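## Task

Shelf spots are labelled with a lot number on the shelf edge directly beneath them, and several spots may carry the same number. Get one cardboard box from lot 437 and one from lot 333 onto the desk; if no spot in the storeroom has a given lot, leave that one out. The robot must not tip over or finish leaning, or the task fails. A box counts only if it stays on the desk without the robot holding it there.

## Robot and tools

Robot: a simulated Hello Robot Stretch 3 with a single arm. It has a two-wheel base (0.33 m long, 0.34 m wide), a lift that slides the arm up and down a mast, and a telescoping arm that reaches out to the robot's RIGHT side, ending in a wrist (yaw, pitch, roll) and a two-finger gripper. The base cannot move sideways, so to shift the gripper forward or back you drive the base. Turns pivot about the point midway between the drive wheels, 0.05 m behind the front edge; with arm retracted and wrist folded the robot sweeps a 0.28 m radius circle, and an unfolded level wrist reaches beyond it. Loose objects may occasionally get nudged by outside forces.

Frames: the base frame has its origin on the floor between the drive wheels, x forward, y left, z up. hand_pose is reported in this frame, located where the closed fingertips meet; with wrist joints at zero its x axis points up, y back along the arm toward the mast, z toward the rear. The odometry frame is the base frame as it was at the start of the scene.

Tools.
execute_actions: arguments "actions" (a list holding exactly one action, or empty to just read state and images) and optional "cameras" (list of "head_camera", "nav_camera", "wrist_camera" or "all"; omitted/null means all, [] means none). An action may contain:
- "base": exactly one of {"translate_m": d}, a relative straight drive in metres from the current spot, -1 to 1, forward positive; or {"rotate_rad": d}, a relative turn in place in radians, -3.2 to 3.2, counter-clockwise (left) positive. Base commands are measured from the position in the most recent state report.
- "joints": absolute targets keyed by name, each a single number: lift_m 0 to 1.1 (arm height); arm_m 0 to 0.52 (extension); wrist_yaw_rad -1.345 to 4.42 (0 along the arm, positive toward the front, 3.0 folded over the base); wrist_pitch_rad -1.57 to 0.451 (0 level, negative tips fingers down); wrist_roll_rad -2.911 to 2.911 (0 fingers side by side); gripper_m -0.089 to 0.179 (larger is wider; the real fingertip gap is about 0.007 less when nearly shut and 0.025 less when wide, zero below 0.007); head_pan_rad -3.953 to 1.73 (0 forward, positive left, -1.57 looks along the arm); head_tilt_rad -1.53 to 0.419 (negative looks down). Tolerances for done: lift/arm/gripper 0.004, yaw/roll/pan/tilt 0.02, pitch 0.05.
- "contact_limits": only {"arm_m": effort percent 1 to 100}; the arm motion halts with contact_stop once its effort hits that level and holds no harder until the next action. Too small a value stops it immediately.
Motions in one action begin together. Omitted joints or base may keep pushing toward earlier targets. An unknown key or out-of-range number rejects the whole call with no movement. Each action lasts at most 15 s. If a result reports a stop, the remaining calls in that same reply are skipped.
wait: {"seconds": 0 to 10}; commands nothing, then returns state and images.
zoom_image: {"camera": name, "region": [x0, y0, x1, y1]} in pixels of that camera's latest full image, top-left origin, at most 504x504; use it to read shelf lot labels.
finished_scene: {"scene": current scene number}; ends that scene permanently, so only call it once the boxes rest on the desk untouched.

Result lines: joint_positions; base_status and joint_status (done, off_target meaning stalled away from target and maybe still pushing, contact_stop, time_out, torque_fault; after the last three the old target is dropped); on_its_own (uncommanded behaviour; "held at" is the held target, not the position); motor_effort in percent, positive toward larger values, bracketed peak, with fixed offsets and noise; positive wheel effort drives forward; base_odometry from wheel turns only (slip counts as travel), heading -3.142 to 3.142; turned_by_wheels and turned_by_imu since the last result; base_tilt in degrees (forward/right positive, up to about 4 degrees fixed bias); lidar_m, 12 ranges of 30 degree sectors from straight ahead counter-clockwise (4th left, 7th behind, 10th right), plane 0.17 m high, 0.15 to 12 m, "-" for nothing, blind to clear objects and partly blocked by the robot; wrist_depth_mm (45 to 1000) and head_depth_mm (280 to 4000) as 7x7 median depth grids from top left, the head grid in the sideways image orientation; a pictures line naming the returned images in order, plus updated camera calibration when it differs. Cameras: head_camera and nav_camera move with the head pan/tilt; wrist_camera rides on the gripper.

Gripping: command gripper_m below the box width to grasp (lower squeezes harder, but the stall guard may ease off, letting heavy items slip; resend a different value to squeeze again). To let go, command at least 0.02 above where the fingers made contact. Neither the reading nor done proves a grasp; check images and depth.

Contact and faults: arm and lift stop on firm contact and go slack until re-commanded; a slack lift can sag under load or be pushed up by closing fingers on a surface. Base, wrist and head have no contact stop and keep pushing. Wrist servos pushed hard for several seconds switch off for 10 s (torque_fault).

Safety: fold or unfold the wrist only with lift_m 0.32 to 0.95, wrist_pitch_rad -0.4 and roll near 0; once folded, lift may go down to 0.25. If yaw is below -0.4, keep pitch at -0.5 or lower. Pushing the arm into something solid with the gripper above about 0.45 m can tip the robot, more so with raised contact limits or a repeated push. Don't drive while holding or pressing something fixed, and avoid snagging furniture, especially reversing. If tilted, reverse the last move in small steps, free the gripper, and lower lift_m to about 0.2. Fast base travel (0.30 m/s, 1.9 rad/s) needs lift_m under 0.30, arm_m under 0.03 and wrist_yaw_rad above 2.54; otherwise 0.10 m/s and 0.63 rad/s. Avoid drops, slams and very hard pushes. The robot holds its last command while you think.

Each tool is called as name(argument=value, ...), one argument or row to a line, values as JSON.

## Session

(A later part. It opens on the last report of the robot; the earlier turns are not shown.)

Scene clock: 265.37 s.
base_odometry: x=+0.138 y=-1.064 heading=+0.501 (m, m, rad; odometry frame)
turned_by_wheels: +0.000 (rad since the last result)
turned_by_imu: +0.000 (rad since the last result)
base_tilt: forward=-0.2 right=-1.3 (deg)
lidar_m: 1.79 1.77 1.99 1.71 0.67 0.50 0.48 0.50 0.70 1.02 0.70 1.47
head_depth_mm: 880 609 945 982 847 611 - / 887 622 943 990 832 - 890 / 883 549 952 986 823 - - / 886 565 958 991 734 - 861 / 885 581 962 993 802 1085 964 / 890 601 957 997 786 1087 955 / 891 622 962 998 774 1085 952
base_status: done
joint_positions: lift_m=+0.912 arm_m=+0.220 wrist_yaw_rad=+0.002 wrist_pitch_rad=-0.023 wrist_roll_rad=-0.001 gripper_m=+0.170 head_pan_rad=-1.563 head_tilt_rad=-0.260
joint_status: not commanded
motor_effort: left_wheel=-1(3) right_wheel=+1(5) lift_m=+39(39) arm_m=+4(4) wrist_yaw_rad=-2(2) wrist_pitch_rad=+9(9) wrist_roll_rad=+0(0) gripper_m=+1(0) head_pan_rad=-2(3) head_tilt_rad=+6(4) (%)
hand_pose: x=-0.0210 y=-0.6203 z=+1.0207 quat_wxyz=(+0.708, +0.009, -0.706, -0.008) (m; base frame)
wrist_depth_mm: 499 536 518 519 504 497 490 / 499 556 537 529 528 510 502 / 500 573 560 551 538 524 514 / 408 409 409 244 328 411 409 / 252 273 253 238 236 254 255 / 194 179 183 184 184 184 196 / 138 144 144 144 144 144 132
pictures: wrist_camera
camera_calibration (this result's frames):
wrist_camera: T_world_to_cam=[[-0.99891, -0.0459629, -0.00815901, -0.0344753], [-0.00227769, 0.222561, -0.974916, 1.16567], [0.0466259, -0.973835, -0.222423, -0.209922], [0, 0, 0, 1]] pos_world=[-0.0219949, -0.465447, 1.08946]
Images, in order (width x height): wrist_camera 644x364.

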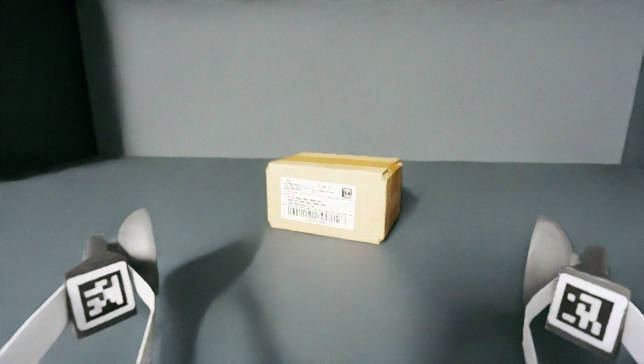

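execute_actions(
  actions=[
    {"joints": {"arm_m": 0.33}},
  ],
  cameras=["head_camera", "wrist_camera"],
)

Scene clock: 274.90 s.
base_odometry: x=+0.138 y=-1.064 heading=+0.501 (m, m, rad; odometry frame)
turned_by_wheels: +0.000 (rad since the last result)
turned_by_imu: +0.000 (rad since the last result)
base_tilt: forward=-0.3 right=-1.3 (deg)
lidar_m: 1.79 1.77 2.63 1.71 0.67 0.50 0.48 0.50 0.70 1.01 0.70 1.47
head_depth_mm: 888 601 946 987 843 598 - / 885 618 953 988 942 - 983 / 888 629 951 992 966 - 977 / 890 556 954 993 945 1090 975 / 889 573 962 997 835 622 969 / 892 592 962 997 792 1086 958 / 894 611 965 1001 781 1086 953
base_status: not commanded
joint_positions: lift_m=+0.912 arm_m=+0.329 wrist_yaw_rad=-0.001 wrist_pitch_rad=-0.037 wrist_roll_rad=-0.001 gripper_m=+0.170 head_pan_rad=-1.563 head_tilt_rad=-0.260
joint_status: all done
on_its_own: arm_m is at rest, and its effort (+22) is outside its rest range (-14 to +14)
motor_effort: left_wheel=-2(2) right_wheel=+0(1) lift_m=+33(39) arm_m=+22(21) wrist_yaw_rad=+0(1) wrist_pitch_rad=+15(15) wrist_roll_rad=+0(0) gripper_m=+1(0) head_pan_rad=-2(2) head_tilt_rad=+4(5) (%)
hand_pose: x=-0.0217 y=-0.7288 z=+1.0172 quat_wxyz=(+0.708, +0.013, -0.706, -0.014) (m; base frame)
wrist_depth_mm: 439 430 425 415 406 404 389 / 458 448 438 430 418 414 408 / 468 466 453 447 440 427 420 / 383 383 383 185 386 387 386 / 243 262 151 135 128 244 243 / 188 173 158 139 129 178 188 / 135 140 141 137 132 141 130
pictures: head_camera (sideways: a quarter turn clockwise sets it upright), wrist_camera
camera_calibration (this result's frames):
head_camera: T_world_to_cam=[[-0.0478527, 0.205206, -0.977548, 1.28814], [0.997784, -0.0354857, -0.0562924, 0.0668338], [-0.0462405, -0.978075, -0.203053, 0.220128], [0, 0, 0, 1]] pos_world=[0.00513413, -0.0466598, 1.30768]
wrist_camera: T_world_to_cam=[[-0.999041, -0.0428807, -0.00880093, -0.0373474], [-0.00160403, 0.236776, -0.971563, 1.19335], [0.0437452, -0.970617, -0.236618, -0.299545], [0, 0, 0, 1]] pos_world=[-0.0222938, -0.574901, 1.08821]
Images, in order (width x height): head_camera 896x504, wrist_camera 644x364.

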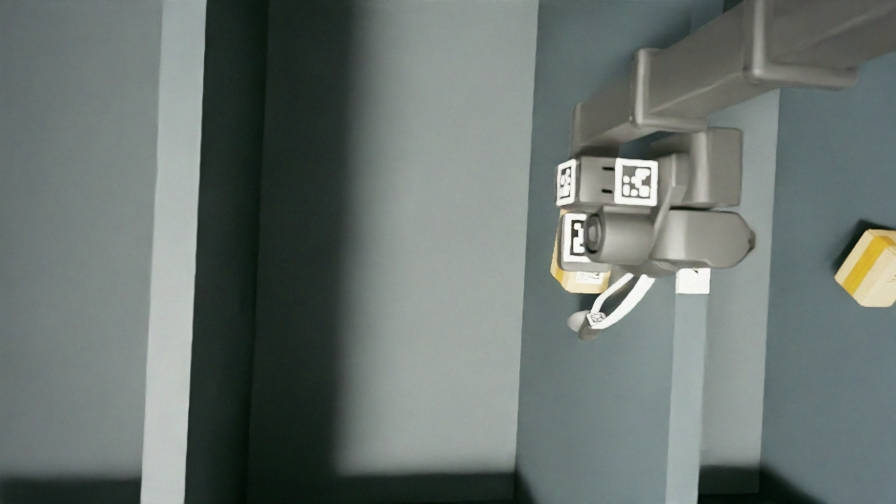

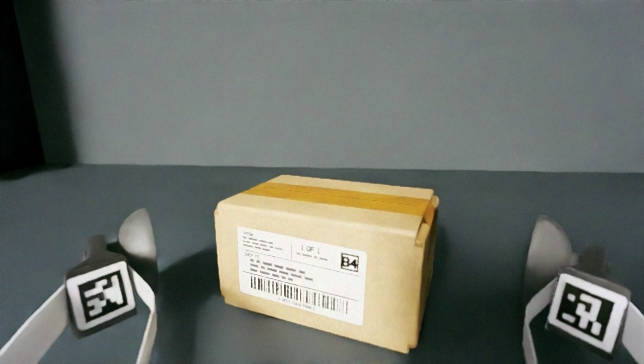

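execute_actions(
  actions=[
    {"joints": {"arm_m": 0.29}},
  ],
  cameras=[],
)

Scene clock: 307.87 s.
base_odometry: x=+0.138 y=-1.064 heading=+0.501 (m, m, rad; odometry frame)
turned_by_wheels: +0.000 (rad since the last result)
turned_by_imu: +0.000 (rad since the last result)
base_tilt: forward=-0.2 right=-1.2 (deg)
lidar_m: 1.78 1.77 2.64 1.71 0.67 0.49 0.48 0.50 0.70 1.02 0.70 1.47
head_depth_mm: 877 607 946 987 844 615 - / 881 624 944 989 902 - 979 / 882 548 951 988 958 - 975 / 885 562 954 989 944 - 968 / 885 581 951 996 828 619 959 / 888 599 954 995 787 1081 957 / 891 620 959 995 778 1082 947
base_status: not commanded
joint_positions: lift_m=+0.912 arm_m=+0.290 wrist_yaw_rad=-0.001 wrist_pitch_rad=-0.024 wrist_roll_rad=-0.001 gripper_m=+0.170 head_pan_rad=-1.563 head_tilt_rad=-0.260
joint_status: all done
motor_effort: left_wheel=-1(2) right_wheel=+0(1) lift_m=+32(33) arm_m=-4(21) wrist_yaw_rad=+0(0) wrist_pitch_rad=+9(15) wrist_roll_rad=+0(0) gripper_m=+1(0) head_pan_rad=-2(3) head_tilt_rad=+5(5) (%)
hand_pose: x=-0.0217 y=-0.6908 z=+1.0207 quat_wxyz=(+0.708, +0.008, -0.706, -0.009) (m; base frame)
wrist_depth_mm: 471 467 459 450 440 432 426 / 487 482 476 468 454 442 441 / 493 504 490 485 474 464 452 / 402 402 404 195 363 406 408 / 251 273 219 172 195 253 253 / 193 178 183 173 168 183 194 / 137 143 143 143 144 144 133
pictures: none
No camera images: the call's "cameras" was empty. Leave "cameras" out to get every camera's image.

execute_actions(
  actions=[
    {"joints": {"lift_m": 0.93}},
  ],
  cameras=[],
)

execute_actions(
  actions=[
    {"joints": {"arm_m": 0.34}, "contact_limits": {"arm_m": 18}},
  ],
  cameras=["wrist_camera"],
)

Scene clock: 314.43 s.
base_odometry: x=+0.138 y=-1.064 heading=+0.501 (m, m, rad; odometry frame)
turned_by_wheels: +0.000 (rad since the last result)
turned_by_imu: +0.000 (rad since the last result)
base_tilt: forward=-0.3 right=-1.3 (deg)
lidar_m: 1.78 1.77 2.64 1.70 0.67 0.50 0.48 0.50 0.70 1.02 0.70 1.47
head_depth_mm: 877 609 945 989 846 - - / 883 622 947 990 975 1086 982 / 884 548 951 986 962 - 977 / 884 563 953 996 944 - 973 / 887 581 957 993 856 619 963 / 889 600 959 995 787 1087 959 / 891 619 957 997 777 1088 949
base_status: not commanded
joint_positions: lift_m=+0.930 arm_m=+0.290 wrist_yaw_rad=-0.001 wrist_pitch_rad=-0.023 wrist_roll_rad=-0.001 gripper_m=+0.170 head_pan_rad=-1.563 head_tilt_rad=-0.260
joint_status: all done
motor_effort: left_wheel=-1(1) right_wheel=+0(1) lift_m=+39(41) arm_m=-4(4) wrist_yaw_rad=+0(0) wrist_pitch_rad=+9(9) wrist_roll_rad=+0(0) gripper_m=+0(1) head_pan_rad=-3(2) head_tilt_rad=+5(5) (%)
hand_pose: x=-0.0217 y=-0.6909 z=+1.0386 quat_wxyz=(+0.708, +0.008, -0.706, -0.009) (m; base frame)
wrist_depth_mm: 472 467 459 452 440 436 427 / 483 484 473 469 457 447 439 / 493 508 494 486 471 460 454 / 460 485 484 481 486 472 463 / 298 321 259 181 199 300 302 / 228 211 199 179 196 218 229 / 163 170 170 170 170 171 157
pictures: none
No camera images: the call's "cameras" was empty. Leave "cameras" out to get every camera's image.

Scene clock: 315.90 s.
base_odometry: x=+0.138 y=-1.064 heading=+0.501 (m, m, rad; odometry frame)
turned_by_wheels: +0.000 (rad since the last result)
turned_by_imu: +0.000 (rad since the last result)
base_tilt: forward=-0.2 right=-1.2 (deg)
lidar_m: 1.78 1.77 2.63 1.70 0.67 0.50 0.48 0.50 0.70 1.02 0.71 1.47
head_depth_mm: 877 607 945 987 849 - - / 881 623 949 988 978 1088 980 / 885 548 951 988 - 1089 975 / 886 564 956 989 940 1087 969 / 889 581 951 992 798 619 964 / 892 599 959 999 787 1086 959 / 895 621 958 997 778 1079 950
base_status: not commanded
joint_positions: lift_m=+0.930 arm_m=+0.340 wrist_yaw_rad=-0.001 wrist_pitch_rad=-0.023 wrist_roll_rad=-0.001 gripper_m=+0.170 head_pan_rad=-1.563 head_tilt_rad=-0.260
joint_status: all done
motor_effort: left_wheel=-1(1) right_wheel=+0(1) lift_m=+39(39) arm_m=+4(5) wrist_yaw_rad=+1(0) wrist_pitch_rad=+9(9) wrist_roll_rad=+0(0) gripper_m=+1(1) head_pan_rad=-3(2) head_tilt_rad=+5(5) (%)
contact_limits: arm_m 18 (drawing in: default 32, maximum 52; extending or still: default 44, maximum 72)
hand_pose: x=-0.0217 y=-0.7403 z=+1.0386 quat_wxyz=(+0.708, +0.008, -0.706, -0.009) (m; base frame)
wrist_depth_mm: 428 418 412 404 397 390 382 / 443 439 425 417 409 401 393 / 462 450 441 434 424 416 405 / 461 458 456 439 431 426 419 / 297 325 298 168 298 299 300 / 229 210 140 129 129 216 230 / 163 169 146 128 117 170 157
pictures: wrist_camera
camera_calibration (this result's frames):
wrist_camera: T_world_to_cam=[[-0.999043, -0.0429573, -0.00817776, -0.03837], [-0.00160895, 0.222995, -0.974818, 1.21005], [0.0436991, -0.973873, -0.22285, -0.322403], [0, 0, 0, 1]] pos_world=[-0.0222977, -0.585463, 1.10742]
Images, in order (width x height): wrist_camera 644x364.

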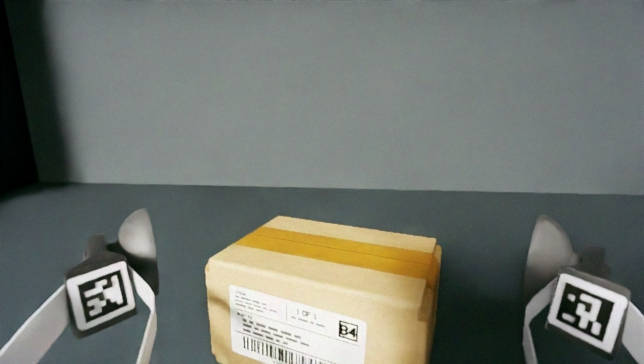

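execute_actions(
  actions=[
    {"joints": {"arm_m": 0.36}, "contact_limits": {"arm_m": 18}},
  ],
  cameras=["wrist_camera"],
)

Scene clock: 327.83 s.
base_odometry: x=+0.138 y=-1.064 heading=+0.501 (m, m, rad; odometry frame)
turned_by_wheels: +0.000 (rad since the last result)
turned_by_imu: +0.000 (rad since the last result)
base_tilt: forward=-0.4 right=-1.1 (deg)
lidar_m: 1.78 1.77 2.63 1.71 0.67 0.50 0.48 0.50 0.70 1.02 0.71 1.47
head_depth_mm: 882 608 945 984 848 - 925 / 882 622 947 985 982 1085 982 / 882 549 949 993 - 1086 978 / 885 565 953 995 978 1082 970 / 885 582 961 997 797 621 966 / 891 600 959 1001 786 1078 957 / 892 621 955 1004 777 1081 952
base_status: not commanded
joint_positions: lift_m=+0.930 arm_m=+0.360 wrist_yaw_rad=-0.001 wrist_pitch_rad=-0.023 wrist_roll_rad=-0.001 gripper_m=+0.170 head_pan_rad=-1.563 head_tilt_rad=-0.260
joint_status: all done
motor_effort: left_wheel=-1(1) right_wheel=+0(0) lift_m=+38(39) arm_m=+5(5) wrist_yaw_rad=+0(0) wrist_pitch_rad=+9(9) wrist_roll_rad=+0(0) gripper_m=+0(0) head_pan_rad=-3(2) head_tilt_rad=+5(5) (%)
contact_limits: arm_m 18 (drawing in: default 32, maximum 52; extending or still: default 44, maximum 72)
hand_pose: x=-0.0217 y=-0.7603 z=+1.0386 quat_wxyz=(+0.708, +0.008, -0.706, -0.009) (m; base frame)
wrist_depth_mm: 409 402 393 385 377 370 367 / 422 418 407 399 394 384 374 / 441 432 421 414 403 397 388 / 451 437 429 426 414 407 398 / 299 322 298 297 299 298 300 / 228 210 122 121 122 217 229 / 162 170 119 105 100 170 157
pictures: wrist_camera
camera_calibration (this result's frames):
wrist_camera: T_world_to_cam=[[-0.999043, -0.0429572, -0.00817786, -0.039229], [-0.00160884, 0.222995, -0.974818, 1.21451], [0.0436991, -0.973873, -0.222851, -0.341879], [0, 0, 0, 1]] pos_world=[-0.0222977, -0.605462, 1.10742]
Images, in order (width x height): wrist_camera 644x364.

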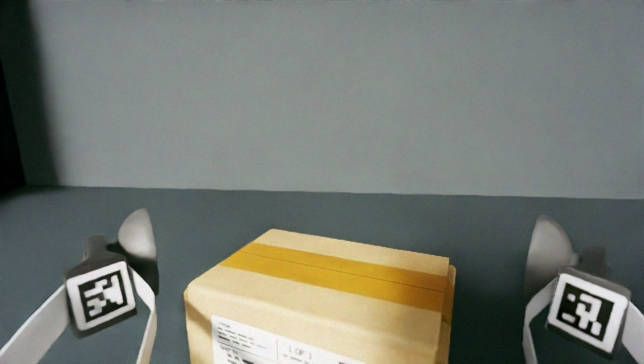

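execute_actions(
  actions=[
    {"joints": {"gripper_m": 0.06}},
  ],
  cameras=["wrist_camera"],
)

Scene clock: 334.43 s.
base_odometry: x=+0.138 y=-1.064 heading=+0.501 (m, m, rad; odometry frame)
turned_by_wheels: +0.000 (rad since the last result)
turned_by_imu: +0.000 (rad since the last result)
base_tilt: forward=-0.3 right=-1.1 (deg)
lidar_m: 1.78 1.77 2.64 1.70 0.67 0.49 0.48 0.50 0.70 1.02 0.70 1.47
head_depth_mm: 882 609 948 987 849 - 924 / 881 622 947 988 983 1085 980 / 885 548 948 992 - 1077 976 / 886 564 952 990 941 1084 969 / 883 581 957 991 797 620 966 / 891 601 957 992 788 1087 957 / 894 621 959 998 779 1088 950
base_status: not commanded
joint_positions: lift_m=+0.930 arm_m=+0.360 wrist_yaw_rad=-0.001 wrist_pitch_rad=-0.020 wrist_roll_rad=-0.001 gripper_m=+0.061 head_pan_rad=-1.563 head_tilt_rad=-0.260
joint_status: all done
motor_effort: left_wheel=-1(1) right_wheel=+0(0) lift_m=+39(39) arm_m=+4(4) wrist_yaw_rad=+1(1) wrist_pitch_rad=+8(9) wrist_roll_rad=+0(0) gripper_m=-20(93) head_pan_rad=-2(2) head_tilt_rad=+5(5) (%)
hand_pose: x=-0.0217 y=-0.7604 z=+1.0393 quat_wxyz=(+0.708, +0.007, -0.706, -0.008) (m; base frame)
wrist_depth_mm: 409 399 393 389 381 371 363 / 424 416 409 401 390 383 376 / 440 431 421 412 403 395 389 / 450 438 432 426 418 408 400 / 299 302 300 169 302 327 301 / 217 230 130 122 123 - 219 / 178 163 135 112 102 164 172
pictures: wrist_camera
camera_calibration (this result's frames):
wrist_camera: T_world_to_cam=[[-0.999036, -0.0431437, -0.00805655, -0.0394529], [-0.0016557, 0.220481, -0.97539, 1.21386], [0.0438582, -0.974437, -0.22034, -0.344855], [0, 0, 0, 1]] pos_world=[-0.0222804, -0.605374, 1.10768]
Images, in order (width x height): wrist_camera 644x364.

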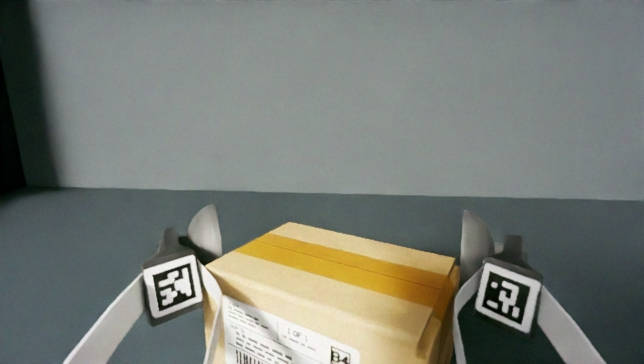

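execute_actions(
  actions=[
    {"joints": {"lift_m": 0.97}},
  ],
  cameras=["wrist_camera"],
)

Scene clock: 340.17 s.
base_odometry: x=+0.138 y=-1.064 heading=+0.501 (m, m, rad; odometry frame)
turned_by_wheels: +0.000 (rad since the last result)
turned_by_imu: +0.000 (rad since the last result)
base_tilt: forward=-0.3 right=-1.1 (deg)
lidar_m: 1.78 1.77 1.98 1.71 0.67 0.50 0.48 0.50 0.70 1.02 0.71 1.47
head_depth_mm: 883 610 945 979 996 - 988 / 884 623 950 986 - 642 983 / 880 547 950 984 - 633 975 / 884 563 955 993 707 624 967 / 887 581 956 994 793 619 963 / 892 600 957 993 787 1075 960 / 892 620 964 1001 777 1084 952
base_status: not commanded
joint_positions: lift_m=+0.970 arm_m=+0.360 wrist_yaw_rad=-0.001 wrist_pitch_rad=-0.025 wrist_roll_rad=-0.001 gripper_m=+0.064 head_pan_rad=-1.563 head_tilt_rad=-0.260
joint_status: all done
motor_effort: left_wheel=-1(0) right_wheel=-1(0) lift_m=+39(42) arm_m=+4(4) wrist_yaw_rad=+0(0) wrist_pitch_rad=+10(10) wrist_roll_rad=+0(0) gripper_m=-19(19) head_pan_rad=-2(2) head_tilt_rad=+4(5) (%)
hand_pose: x=-0.0217 y=-0.7603 z=+1.0780 quat_wxyz=(+0.708, +0.009, -0.706, -0.009) (m; base frame)
wrist_depth_mm: 407 403 392 385 379 370 364 / 424 416 407 399 388 381 375 / 443 432 422 410 406 394 387 / 453 449 436 421 416 410 400 / 398 398 397 170 399 416 400 / 289 306 130 123 123 - 290 / 228 217 135 112 102 219 229
pictures: wrist_camera
camera_calibration (this result's frames):
wrist_camera: T_world_to_cam=[[-0.999036, -0.0431096, -0.00827531, -0.0388714], [-0.00164496, 0.225152, -0.974322, 1.25401], [0.0438659, -0.97337, -0.225005, -0.330339], [0, 0, 0, 1]] pos_world=[-0.0222805, -0.60556, 1.14716]
Images, in order (width x height): wrist_camera 644x364.

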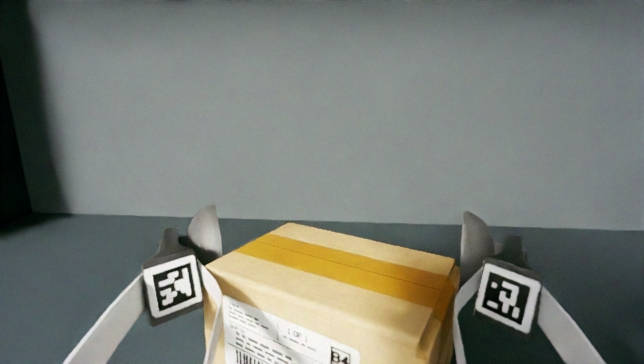

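execute_actions(
  actions=[
    {"joints": {"arm_m": 0.0}},
  ],
  cameras=["head_camera", "wrist_camera"],
)

Scene clock: 348.40 s.
base_odometry: x=+0.138 y=-1.064 heading=+0.501 (m, m, rad; odometry frame)
turned_by_wheels: +0.000 (rad since the last result)
turned_by_imu: +0.000 (rad since the last result)
base_tilt: forward=-0.3 right=-1.1 (deg)
lidar_m: 1.78 1.77 1.99 1.70 0.67 0.50 0.48 0.50 0.70 1.01 0.70 1.47
head_depth_mm: 882 606 951 986 843 646 1065 / 883 626 950 985 831 623 1001 / 885 547 949 990 821 578 - / 886 562 957 992 806 490 - / 890 579 958 995 797 588 933 / 887 599 958 993 788 1082 957 / 890 620 959 1000 778 1082 951
base_status: not commanded
joint_positions: lift_m=+0.970 arm_m=+0.001 wrist_yaw_rad=-0.001 wrist_pitch_rad=-0.026 wrist_roll_rad=-0.001 gripper_m=+0.064 head_pan_rad=-1.563 head_tilt_rad=-0.260
joint_status: all done
motor_effort: left_wheel=-1(0) right_wheel=+0(1) lift_m=+41(40) arm_m=-4(4) wrist_yaw_rad=+1(0) wrist_pitch_rad=+10(10) wrist_roll_rad=+0(0) gripper_m=-19(18) head_pan_rad=-2(3) head_tilt_rad=+5(5) (%)
hand_pose: x=-0.0217 y=-0.4014 z=+1.0779 quat_wxyz=(+0.708, +0.009, -0.706, -0.010) (m; base frame)
wrist_depth_mm: 499 707 735 714 706 691 571 / 507 710 759 745 725 716 569 / 513 716 782 766 759 724 560 / 512 632 654 641 649 652 536 / 400 402 402 169 403 435 407 / 503 604 130 123 123 - 332 / 503 775 134 112 102 845 529
pictures: head_camera (sideways: a quarter turn clockwise sets it upright), wrist_camera
camera_calibration (this result's frames):
head_camera: T_world_to_cam=[[-0.0478524, 0.205204, -0.977549, 1.28814], [0.997783, -0.0354871, -0.0562923, 0.0668337], [-0.0462418, -0.978076, -0.203051, 0.220126], [0, 0, 0, 1]] pos_world=[0.00513406, -0.0466598, 1.30768]
wrist_camera: T_world_to_cam=[[-0.999036, -0.0431042, -0.00830161, -0.02337], [-0.00164424, 0.225732, -0.974188, 1.17315], [0.0438655, -0.973235, -0.225585, 0.0196537], [0, 0, 0, 1]] pos_world=[-0.0222806, -0.246696, 1.1471]
Images, in order (width x height): head_camera 896x504, wrist_camera 644x364.

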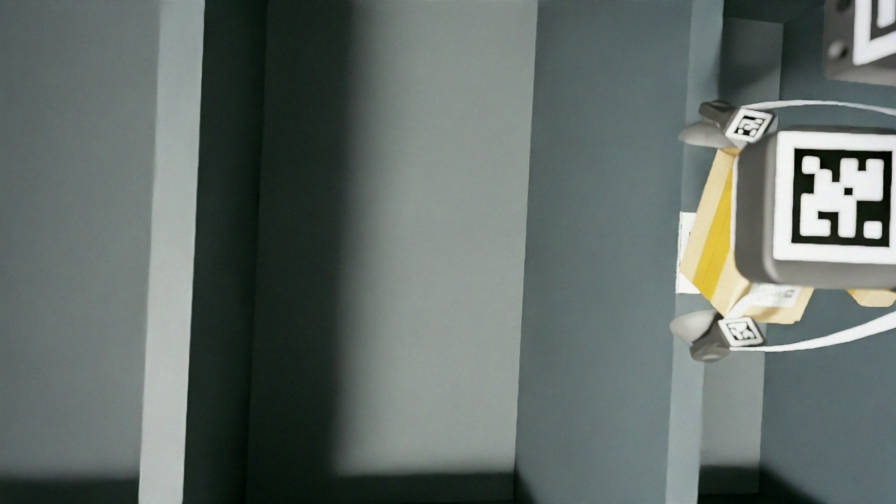

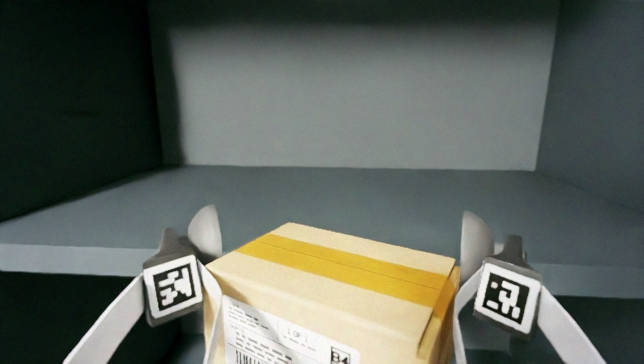

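execute_actions(
  actions=[
    {"base": {"translate_m": 0.75}},
  ],
  cameras=["head_camera", "wrist_camera"],
)

Scene clock: 378.97 s.
base_odometry: x=+0.796 y=-0.704 heading=+0.501 (m, m, rad; odometry frame)
turned_by_wheels: +0.000 (rad since the last result)
turned_by_imu: +0.000 (rad since the last result)
base_tilt: forward=-0.2 right=-1.2 (deg)
lidar_m: 1.04 1.09 1.27 3.65 1.69 1.26 1.22 1.28 0.63 0.98 0.85 0.86
head_depth_mm: 753 607 704 681 665 608 634 / 901 625 961 998 829 623 886 / 900 644 968 1011 818 598 - / 902 666 971 1015 805 500 - / 904 582 977 1014 798 599 933 / 904 599 975 1020 786 1102 958 / 907 619 980 1022 778 1108 950
base_status: done
joint_positions: lift_m=+0.970 arm_m=+0.001 wrist_yaw_rad=-0.001 wrist_pitch_rad=-0.026 wrist_roll_rad=-0.001 gripper_m=+0.064 head_pan_rad=-1.563 head_tilt_rad=-0.260
joint_status: not commanded
motor_effort: left_wheel=-1(3) right_wheel=+0(4) lift_m=+40(39) arm_m=-4(4) wrist_yaw_rad=-1(1) wrist_pitch_rad=+10(10) wrist_roll_rad=+0(0) gripper_m=-19(19) head_pan_rad=-3(2) head_tilt_rad=+5(5) (%)
hand_pose: x=-0.0217 y=-0.4014 z=+1.0779 quat_wxyz=(+0.708, +0.009, -0.706, -0.010) (m; base frame)
wrist_depth_mm: 727 768 747 740 723 477 300 / 727 789 770 766 745 474 311 / 724 812 794 779 764 469 329 / 646 645 646 645 642 465 329 / 401 404 399 170 404 400 344 / 749 891 130 123 124 - 358 / 735 855 134 112 102 493 368
pictures: head_camera (sideways: a quarter turn clockwise sets it upright), wrist_camera
camera_calibration (this result's frames):
head_camera: T_world_to_cam=[[-0.0478524, 0.205204, -0.977549, 1.28814], [0.997783, -0.0354871, -0.0562923, 0.0668337], [-0.0462418, -0.978076, -0.203051, 0.220126], [0, 0, 0, 1]] pos_world=[0.00513406, -0.0466598, 1.30768]
wrist_camera: T_world_to_cam=[[-0.999036, -0.0431044, -0.00830148, -0.0233701], [-0.00164441, 0.225732, -0.974188, 1.17315], [0.0438657, -0.973235, -0.225585, 0.0196539], [0, 0, 0, 1]] pos_world=[-0.0222806, -0.246696, 1.1471]
Images, in order (width x height): head_camera 896x504, wrist_camera 644x364.

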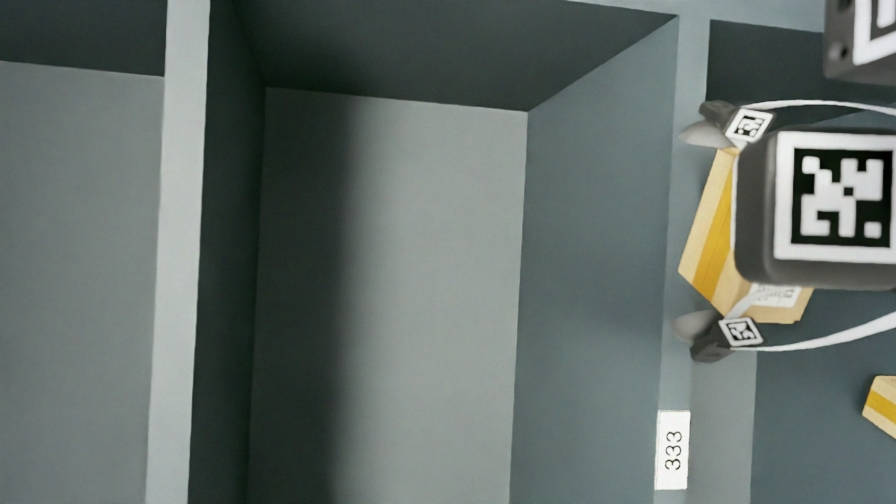

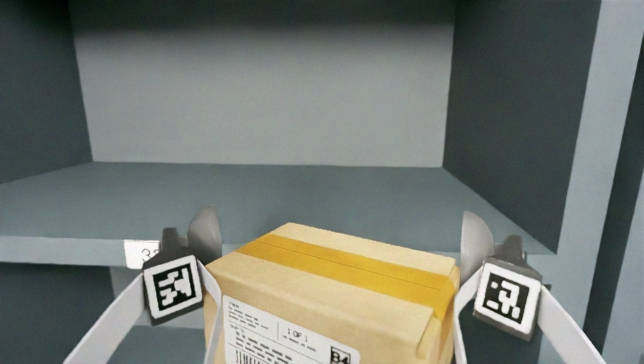

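execute_actions(
  actions=[
    {"base": {"rotate_rad": 1.571}, "joints": {"head_pan_rad": -0.6, "head_tilt_rad": -0.45}},
  ],
  cameras=["head_camera", "nav_camera"],
)

Scene clock: 387.60 s.
base_odometry: x=+0.796 y=-0.704 heading=+2.072 (m, m, rad; odometry frame)
turned_by_wheels: +1.571 (rad since the last result)
turned_by_imu: +1.548 (rad since the last result)
base_tilt: forward=-0.2 right=-1.3 (deg)
lidar_m: 3.66 1.71 1.26 1.22 1.27 0.63 0.93 0.85 0.85 1.04 1.09 1.28
head_depth_mm: 1109 1152 1202 1250 1294 1367 1348 / 1239 1296 1351 1410 1481 1567 1384 / 1403 1457 1531 1569 1718 1670 1379 / 1604 1696 1793 1561 1990 1716 1374 / 1879 1987 2132 1524 1970 1581 1367 / 2263 2449 2530 1504 1957 1684 1352 / 2846 3182 3264 1484 2027 1659 1351
base_status: done
joint_positions: lift_m=+0.970 arm_m=+0.001 wrist_yaw_rad=-0.001 wrist_pitch_rad=-0.026 wrist_roll_rad=-0.001 gripper_m=+0.064 head_pan_rad=-0.607 head_tilt_rad=-0.444
joint_status: all done
motor_effort: left_wheel=-2(5) right_wheel=+2(5) lift_m=+40(40) arm_m=-4(4) wrist_yaw_rad=+1(0) wrist_pitch_rad=+10(10) wrist_roll_rad=+0(0) gripper_m=-18(19) head_pan_rad=+3(36) head_tilt_rad=-4(19) (%)
hand_pose: x=-0.0217 y=-0.4014 z=+1.0779 quat_wxyz=(+0.708, +0.009, -0.706, -0.010) (m; base frame)
wrist_depth_mm: 798 767 754 736 718 711 710 / 825 789 780 753 750 747 738 / 861 808 810 792 793 773 769 / 887 850 833 821 801 790 799 / 921 883 841 169 827 832 827 / 968 930 130 123 123 - 866 / - 952 134 112 102 914 886
pictures: head_camera (sideways: a quarter turn clockwise sets it upright), nav_camera (sideways: a quarter turn counterclockwise sets it upright)
camera_calibration (this result's frames):
head_camera: T_world_to_cam=[[-0.339887, 0.179706, -0.923137, 1.21885], [0.595311, 0.801002, -0.0632556, 0.0783398], [0.728067, -0.571054, -0.379231, 0.444699], [0, 0, 0, 1]] pos_world=[0.0438651, -0.0278386, 1.29877]
nav_camera: T_world_to_cam=[[0.343146, -0.217571, 0.913736, -1.14815], [-0.557042, -0.830405, 0.0114632, 0.0386508], [0.756277, -0.512922, -0.406147, 0.477211], [0, 0, 0, 1]] pos_world=[0.0546116, 0.0270624, 1.24248]
Images, in order (width x height): head_camera 896x504, nav_camera 672x504.

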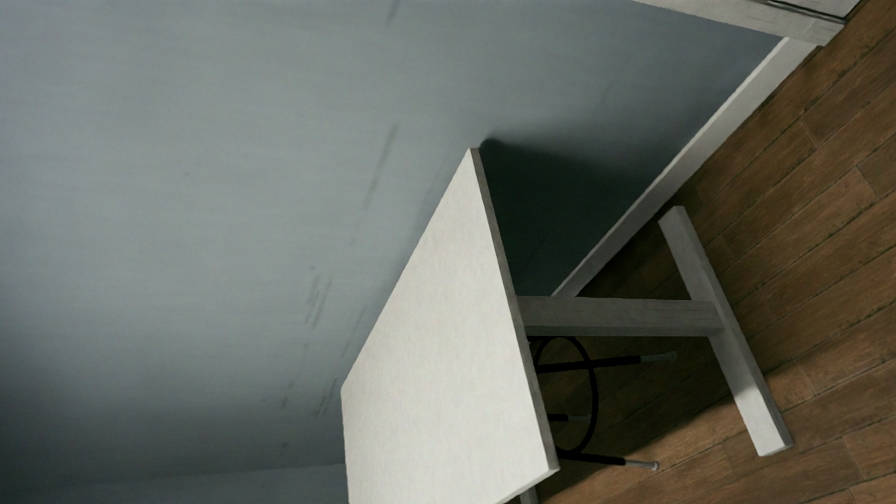

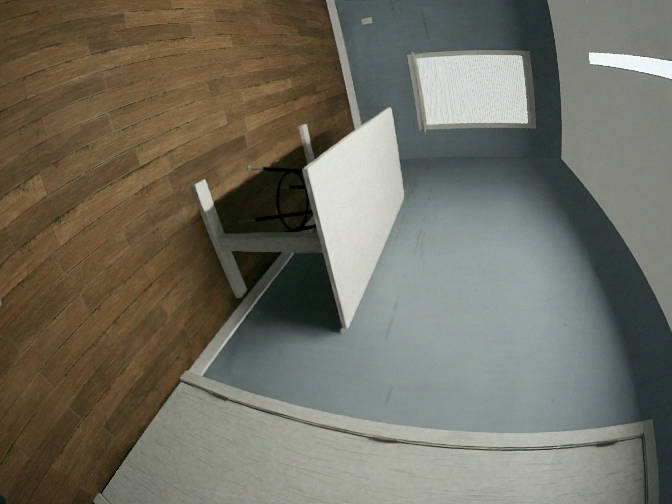

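execute_actions(
  actions=[
    {"base": {"translate_m": 0.7}, "joints": {"head_pan_rad": -0.9, "head_tilt_rad": -0.7}},
  ],
  cameras=["head_camera"],
)

Scene clock: 433.70 s.
base_odometry: x=+0.460 y=-0.090 heading=+2.072 (m, m, rad; odometry frame)
turned_by_wheels: +0.000 (rad since the last result)
turned_by_imu: +0.000 (rad since the last result)
base_tilt: forward=-0.4 right=-1.2 (deg)
lidar_m: 2.97 1.69 1.25 1.21 1.26 1.72 1.30 1.43 1.09 1.05 0.75 0.94
head_depth_mm: 924 1001 1088 1193 1333 1385 1200 / 988 1076 1181 1038 1476 1412 1193 / 1063 1164 1251 983 1554 1398 1189 / 1148 1274 1339 969 782 1289 1177 / 1258 1393 1331 959 749 1315 1158 / 1377 1552 1315 948 743 1334 1162 / 1533 1713 1293 937 811 1367 1166
base_status: done
joint_positions: lift_m=+0.970 arm_m=+0.001 wrist_yaw_rad=-0.001 wrist_pitch_rad=-0.026 wrist_roll_rad=-0.001 gripper_m=+0.064 head_pan_rad=-0.893 head_tilt_rad=-0.691
joint_status: all done
motor_effort: left_wheel=-2(3) right_wheel=+1(5) lift_m=+40(40) arm_m=-4(4) wrist_yaw_rad=+0(0) wrist_pitch_rad=+10(10) wrist_roll_rad=+0(0) gripper_m=-19(19) head_pan_rad=-2(20) head_tilt_rad=-5(26) (%)
hand_pose: x=-0.0217 y=-0.4014 z=+1.0779 quat_wxyz=(+0.708, +0.009, -0.706, -0.010) (m; base frame)
wrist_depth_mm: 811 793 774 762 733 718 715 / 841 811 812 789 756 754 730 / 868 864 832 813 779 788 752 / 909 882 866 838 826 800 778 / 928 906 885 169 842 824 817 / 795 835 130 122 123 - 847 / 629 638 135 112 102 889 879
pictures: head_camera (sideways: a quarter turn clockwise sets it upright)
camera_calibration (this result's frames):
head_camera: T_world_to_cam=[[-0.409624, 0.434919, -0.801906, 1.06117], [0.786714, 0.61343, -0.0691662, 0.0848458], [0.461832, -0.659203, -0.593433, 0.725033], [0, 0, 0, 1]] pos_world=[0.0330885, -0.0356261, 1.28709]
Images, in order (width x height): head_camera 896x504.

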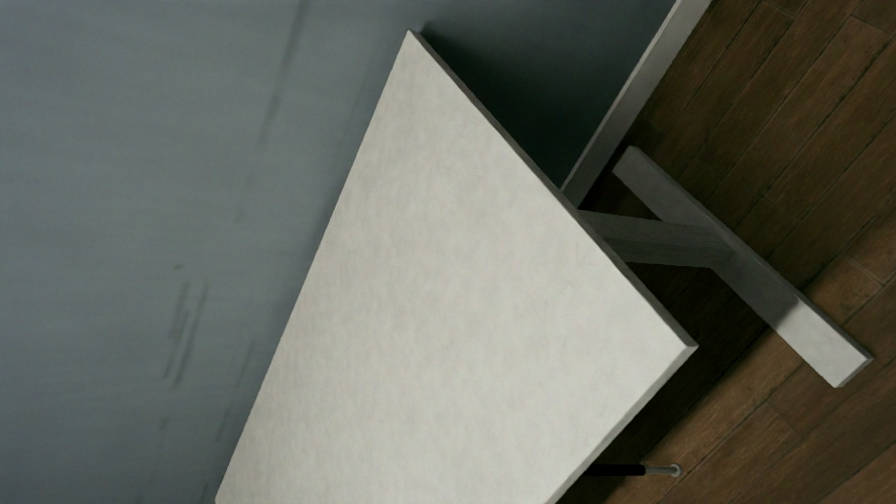

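execute_actions(
  actions=[
    {"base": {"translate_m": 0.55}, "joints": {"head_pan_rad": -1.4, "head_tilt_rad": -0.8}},
  ],
  cameras=["head_camera"],
)

Scene clock: 461.83 s.
base_odometry: x=+0.196 y=+0.392 heading=+2.072 (m, m, rad; odometry frame)
turned_by_wheels: +0.000 (rad since the last result)
turned_by_imu: +0.000 (rad since the last result)
base_tilt: forward=-0.3 right=-1.2 (deg)
lidar_m: 2.45 1.68 1.24 1.20 1.25 1.74 1.84 1.48 1.12 0.63 0.56 1.29
head_depth_mm: 859 965 1065 - - - - / 880 987 1091 - - - 1117 / 896 1009 1094 833 679 599 1100 / 912 1035 1111 853 693 595 1137 / 937 1056 1099 846 686 606 1126 / 954 1083 1085 835 684 616 1124 / 975 1107 1070 826 674 1041 1116
base_status: done
joint_positions: lift_m=+0.970 arm_m=+0.001 wrist_yaw_rad=-0.001 wrist_pitch_rad=-0.026 wrist_roll_rad=-0.001 gripper_m=+0.064 head_pan_rad=-1.393 head_tilt_rad=-0.790
joint_status: all done
motor_effort: left_wheel=-2(3) right_wheel=+2(5) lift_m=+40(40) arm_m=-4(4) wrist_yaw_rad=+0(1) wrist_pitch_rad=+10(10) wrist_roll_rad=+0(0) gripper_m=-19(19) head_pan_rad=-3(25) head_tilt_rad=-6(20) (%)
hand_pose: x=-0.0217 y=-0.4014 z=+1.0779 quat_wxyz=(+0.708, +0.009, -0.706, -0.010) (m; base frame)
wrist_depth_mm: 836 802 784 770 753 748 736 / 839 835 819 811 784 766 761 / 873 853 842 815 815 806 784 / 903 884 880 858 837 824 807 / 943 928 893 169 878 853 852 / 807 842 130 123 123 - 857 / 626 604 134 112 102 928 876
pictures: head_camera (sideways: a quarter turn clockwise sets it upright)
camera_calibration (this result's frames):
head_camera: T_world_to_cam=[[-0.16441, 0.65294, -0.73935, 0.978135], [0.983287, 0.167912, -0.0703674, 0.0852016], [0.0782001, -0.738563, -0.669634, 0.826498], [0, 0, 0, 1]] pos_world=[0.0124057, -0.0425494, 1.28263]
Images, in order (width x height): head_camera 896x504.

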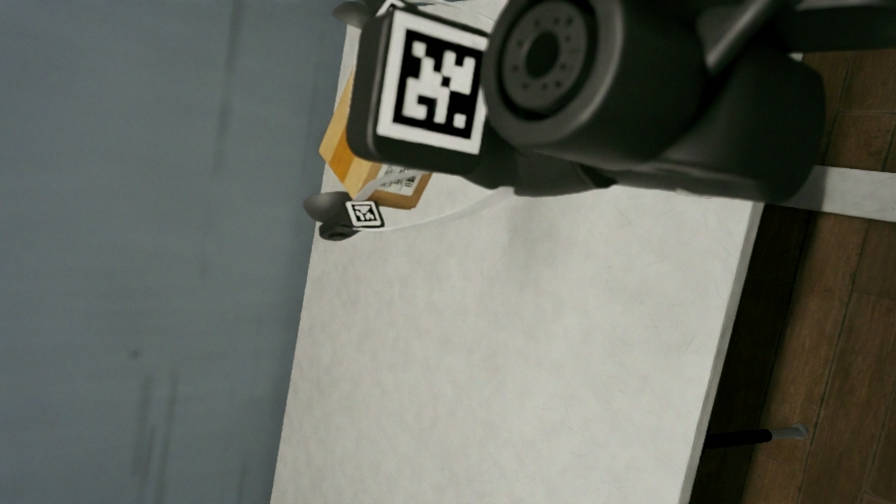

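execute_actions(
  actions=[
    {"joints": {"arm_m": 0.15, "lift_m": 0.72}},
  ],
  cameras=["head_camera", "wrist_camera"],
)

Scene clock: 469.07 s.
base_odometry: x=+0.196 y=+0.392 heading=+2.072 (m, m, rad; odometry frame)
turned_by_wheels: +0.000 (rad since the last result)
turned_by_imu: +0.000 (rad since the last result)
base_tilt: forward=-0.2 right=-1.2 (deg)
lidar_m: 2.44 1.68 1.25 1.20 1.26 1.73 1.84 1.48 1.12 0.63 0.56 1.30
head_depth_mm: 862 970 1068 880 727 - - / 880 990 1075 875 743 - 1128 / 898 1003 1091 861 - 560 1122 / 914 1034 1107 852 691 595 1138 / 934 1062 1100 843 687 605 1128 / 953 1084 1080 835 681 615 1123 / 976 1113 1068 828 676 1041 1115
base_status: not commanded
joint_positions: lift_m=+0.720 arm_m=+0.150 wrist_yaw_rad=-0.001 wrist_pitch_rad=-0.026 wrist_roll_rad=-0.001 gripper_m=+0.064 head_pan_rad=-1.393 head_tilt_rad=-0.790
joint_status: all done
motor_effort: left_wheel=-2(2) right_wheel=+0(0) lift_m=+32(33) arm_m=+5(5) wrist_yaw_rad=-1(0) wrist_pitch_rad=+10(10) wrist_roll_rad=+0(0) gripper_m=-18(18) head_pan_rad=-2(3) head_tilt_rad=-6(6) (%)
hand_pose: x=-0.0217 y=-0.5502 z=+0.8281 quat_wxyz=(+0.708, +0.009, -0.706, -0.010) (m; base frame)
wrist_depth_mm: 672 654 653 629 626 625 613 / 689 687 667 664 649 635 630 / 728 706 699 681 668 655 646 / 731 722 715 697 694 678 682 / 452 455 455 170 454 700 687 / 329 349 130 123 123 - 702 / 260 248 135 112 102 248 272
pictures: head_camera (sideways: a quarter turn clockwise sets it upright), wrist_camera
camera_calibration (this result's frames):
head_camera: T_world_to_cam=[[-0.164351, 0.653131, -0.739195, 0.977933], [0.983308, 0.167793, -0.0703694, 0.0852041], [0.0780713, -0.738421, -0.669805, 0.826722], [0, 0, 0, 1]] pos_world=[0.0123991, -0.0425459, 1.28262]
wrist_camera: T_world_to_cam=[[-0.999036, -0.0431019, -0.00831448, -0.0318486], [-0.00164171, 0.225966, -0.974134, 0.963496], [0.0438658, -0.973181, -0.225819, -0.181355], [0, 0, 0, 1]] pos_world=[-0.0222808, -0.395581, 0.897356]
Images, in order (width x height): head_camera 896x504, wrist_camera 644x364.

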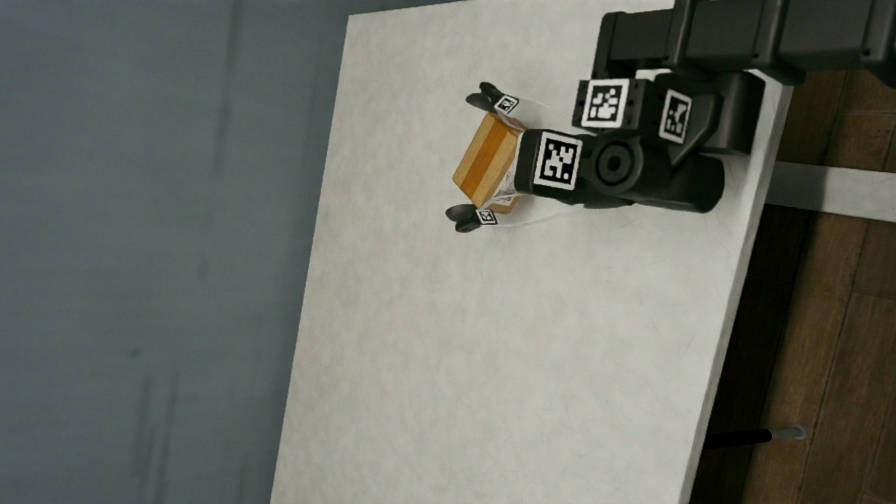

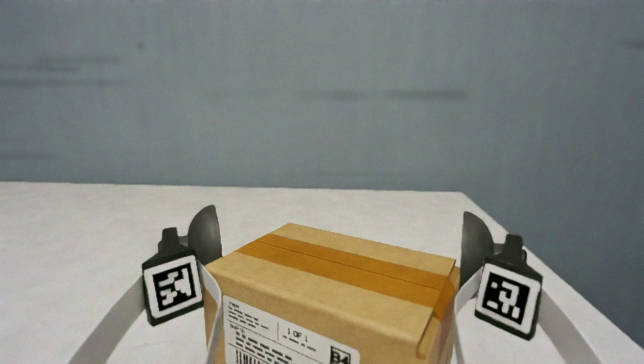

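execute_actions(
  actions=[
    {"joints": {"lift_m": 0.667}},
  ],
  cameras=["wrist_camera"],
)

Scene clock: 479.83 s.
base_odometry: x=+0.196 y=+0.392 heading=+2.072 (m, m, rad; odometry frame)
turned_by_wheels: +0.000 (rad since the last result)
turned_by_imu: +0.000 (rad since the last result)
base_tilt: forward=-0.3 right=-1.2 (deg)
lidar_m: 2.45 1.68 1.24 1.20 1.26 1.74 1.84 1.48 1.12 0.63 0.56 1.29
head_depth_mm: 862 965 1068 878 711 603 - / 879 987 1081 872 694 - 1134 / 898 1012 1088 861 683 - 1122 / 914 1035 1102 853 692 596 1140 / 932 1057 1096 844 687 606 1127 / 957 1084 1082 838 682 614 1122 / 977 1112 1068 829 675 1038 1119
base_status: not commanded
joint_positions: lift_m=+0.667 arm_m=+0.150 wrist_yaw_rad=-0.001 wrist_pitch_rad=-0.026 wrist_roll_rad=-0.001 gripper_m=+0.064 head_pan_rad=-1.393 head_tilt_rad=-0.790
joint_status: all done
motor_effort: left_wheel=-2(2) right_wheel=+1(1) lift_m=+32(32) arm_m=+5(4) wrist_yaw_rad=+1(1) wrist_pitch_rad=+10(10) wrist_roll_rad=+0(0) gripper_m=-19(19) head_pan_rad=-2(3) head_tilt_rad=-6(6) (%)
hand_pose: x=-0.0217 y=-0.5502 z=+0.7750 quat_wxyz=(+0.708, +0.009, -0.706, -0.010) (m; base frame)
wrist_depth_mm: 669 655 649 638 632 619 609 / 690 682 673 657 651 636 627 / 712 712 688 676 670 660 648 / 504 506 508 512 509 674 674 / 316 317 318 169 317 344 684 / 229 243 130 123 124 - 231 / 189 173 134 112 102 173 181
pictures: wrist_camera
camera_calibration (this result's frames):
wrist_camera: T_world_to_cam=[[-0.999036, -0.0431007, -0.00831884, -0.0322854], [-0.0016414, 0.226059, -0.974112, 0.911873], [0.0438654, -0.97316, -0.225912, -0.193242], [0, 0, 0, 1]] pos_world=[-0.0222809, -0.395585, 0.844342]
Images, in order (width x height): wrist_camera 644x364.

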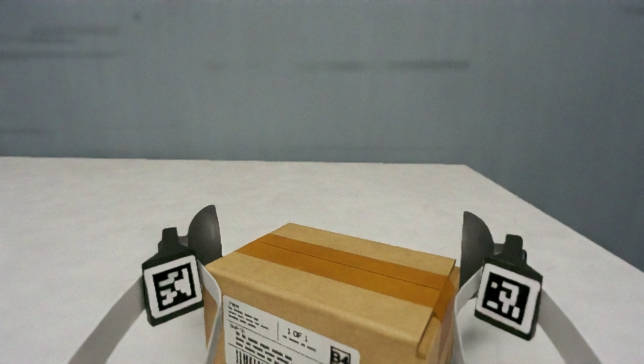

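execute_actions(
  actions=[
    {"joints": {"lift_m": 0.661}},
  ],
  cameras=[],
)

Scene clock: 485.67 s.
base_odometry: x=+0.196 y=+0.392 heading=+2.072 (m, m, rad; odometry frame)
turned_by_wheels: +0.000 (rad since the last result)
turned_by_imu: +0.000 (rad since the last result)
base_tilt: forward=-0.3 right=-1.2 (deg)
lidar_m: 2.45 1.68 1.24 1.20 1.25 1.74 1.83 1.49 1.11 0.63 0.56 1.29
head_depth_mm: 865 964 1071 879 709 608 - / 879 987 1083 871 701 - 1137 / 894 1012 1087 859 690 - 1121 / 914 1036 1110 855 691 596 1132 / 932 1055 1097 845 686 604 1130 / 954 1083 1084 836 680 616 1127 / 979 1108 1072 830 679 1046 1122
base_status: not commanded
joint_positions: lift_m=+0.661 arm_m=+0.150 wrist_yaw_rad=-0.001 wrist_pitch_rad=-0.026 wrist_roll_rad=-0.001 gripper_m=+0.064 head_pan_rad=-1.393 head_tilt_rad=-0.790
joint_status: all done
motor_effort: left_wheel=-2(1) right_wheel=+1(1) lift_m=+32(32) arm_m=+4(5) wrist_yaw_rad=+1(1) wrist_pitch_rad=+10(10) wrist_roll_rad=+0(0) gripper_m=-18(19) head_pan_rad=-3(3) head_tilt_rad=-7(6) (%)
hand_pose: x=-0.0217 y=-0.5502 z=+0.7690 quat_wxyz=(+0.708, +0.009, -0.706, -0.010) (m; base frame)
wrist_depth_mm: 674 665 654 636 627 616 606 / 703 679 675 668 651 639 625 / 721 722 687 682 665 655 651 / 481 485 487 489 480 673 662 / 301 300 301 170 301 325 685 / 219 231 130 122 123 - 220 / 179 165 135 112 102 165 173
pictures: none
No camera images: the call's "cameras" was empty. Leave "cameras" out to get every camera's image.

execute_actions(
  actions=[
    {"joints": {"gripper_m": 0.16}},
  ],
  cameras=["wrist_camera"],
)

Scene clock: 492.03 s.
base_odometry: x=+0.196 y=+0.392 heading=+2.072 (m, m, rad; odometry frame)
turned_by_wheels: +0.000 (rad since the last result)
turned_by_imu: +0.000 (rad since the last result)
base_tilt: forward=-0.3 right=-1.1 (deg)
lidar_m: 2.45 1.68 1.25 1.20 1.25 1.74 1.83 1.48 1.11 0.63 0.56 1.29
head_depth_mm: 858 964 1071 880 710 609 - / 877 984 1075 869 698 - 1132 / 893 1009 1089 861 692 - 1124 / 914 1033 1100 854 691 594 1142 / 933 1052 1097 841 686 606 1129 / 953 1086 1079 836 681 614 1119 / 975 1110 1070 829 677 1045 1120
base_status: not commanded
joint_positions: lift_m=+0.661 arm_m=+0.150 wrist_yaw_rad=-0.001 wrist_pitch_rad=-0.024 wrist_roll_rad=-0.001 gripper_m=+0.160 head_pan_rad=-1.393 head_tilt_rad=-0.790
joint_status: all done
motor_effort: left_wheel=-1(2) right_wheel=+1(1) lift_m=+32(32) arm_m=+4(5) wrist_yaw_rad=+1(0) wrist_pitch_rad=+9(10) wrist_roll_rad=+0(0) gripper_m=+1(83) head_pan_rad=-3(2) head_tilt_rad=-6(7) (%)
hand_pose: x=-0.0217 y=-0.5503 z=+0.7696 quat_wxyz=(+0.708, +0.008, -0.706, -0.009) (m; base frame)
wrist_depth_mm: 667 666 654 637 624 613 604 / 690 678 675 658 649 641 628 / 712 705 695 680 668 659 650 / 488 492 487 494 496 674 669 / 303 329 303 174 304 332 690 / 227 - 134 126 126 221 233 / 169 170 136 115 106 173 160
pictures: wrist_camera
camera_calibration (this result's frames):
wrist_camera: T_world_to_cam=[[-0.999036, -0.0431139, -0.00822374, -0.0324152], [-0.00164263, 0.223962, -0.974596, 0.905807], [0.0438604, -0.973644, -0.223817, -0.196415], [0, 0, 0, 1]] pos_world=[-0.0222812, -0.395502, 0.838568]
Images, in order (width x height): wrist_camera 644x364.

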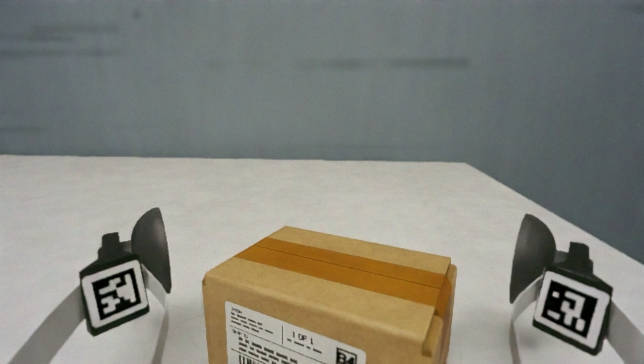

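execute_actions(
  actions=[
    {"joints": {"arm_m": 0.0, "lift_m": 0.70}},
  ],
  cameras=["head_camera"],
)

Scene clock: 501.20 s.
base_odometry: x=+0.196 y=+0.392 heading=+2.072 (m, m, rad; odometry frame)
turned_by_wheels: +0.000 (rad since the last result)
turned_by_imu: +0.000 (rad since the last result)
base_tilt: forward=-0.3 right=-1.3 (deg)
lidar_m: 2.45 1.68 1.25 1.20 1.25 1.74 1.83 1.48 1.12 0.63 0.56 1.29
head_depth_mm: 861 964 1067 879 710 594 1136 / 879 983 1086 873 701 589 1175 / 898 1007 1086 863 681 613 - / 914 1034 1107 855 709 596 1138 / 933 1056 1095 844 688 605 1128 / 954 1078 1080 836 680 615 1126 / 977 1111 1072 828 675 1043 1115
base_status: not commanded
joint_positions: lift_m=+0.700 arm_m=+0.001 wrist_yaw_rad=-0.001 wrist_pitch_rad=-0.022 wrist_roll_rad=-0.001 gripper_m=+0.160 head_pan_rad=-1.393 head_tilt_rad=-0.790
joint_status: all done
motor_effort: left_wheel=-2(2) right_wheel=+1(1) lift_m=+40(42) arm_m=-5(6) wrist_yaw_rad=+0(0) wrist_pitch_rad=+9(9) wrist_roll_rad=+0(0) gripper_m=+0(1) head_pan_rad=-2(3) head_tilt_rad=-6(6) (%)
hand_pose: x=-0.0217 y=-0.4015 z=+0.8088 quat_wxyz=(+0.708, +0.008, -0.706, -0.008) (m; base frame)
wrist_depth_mm: 817 801 790 772 759 751 734 / 849 823 816 808 787 769 762 / 872 856 846 828 812 799 783 / 654 661 658 669 666 818 810 / 407 441 411 284 382 447 836 / 311 - 295 274 283 298 832 / 228 227 232 232 233 232 214
pictures: head_camera (sideways: a quarter turn clockwise sets it upright)
camera_calibration (this result's frames):
head_camera: T_world_to_cam=[[-0.164353, 0.653144, -0.739182, 0.977917], [0.983307, 0.167794, -0.0703696, 0.0852043], [0.0780686, -0.738409, -0.669819, 0.826739], [0, 0, 0, 1]] pos_world=[0.012399, -0.0425455, 1.28262]
Images, in order (width x height): head_camera 896x504.

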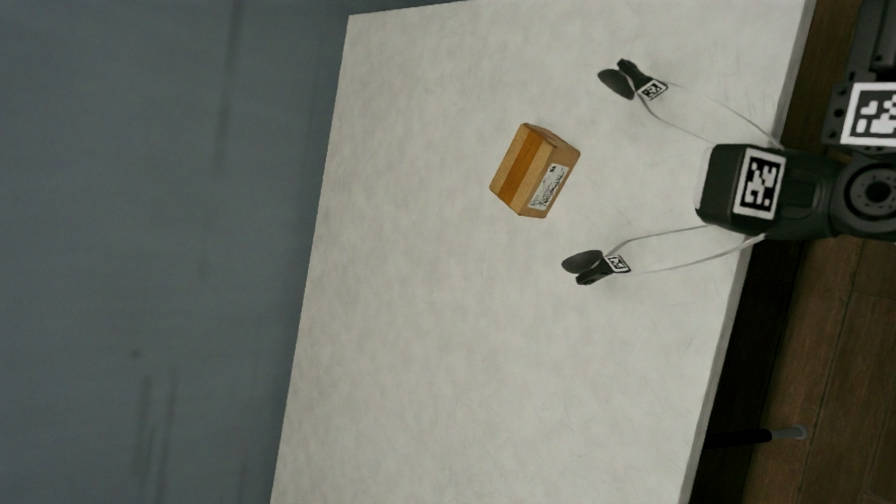

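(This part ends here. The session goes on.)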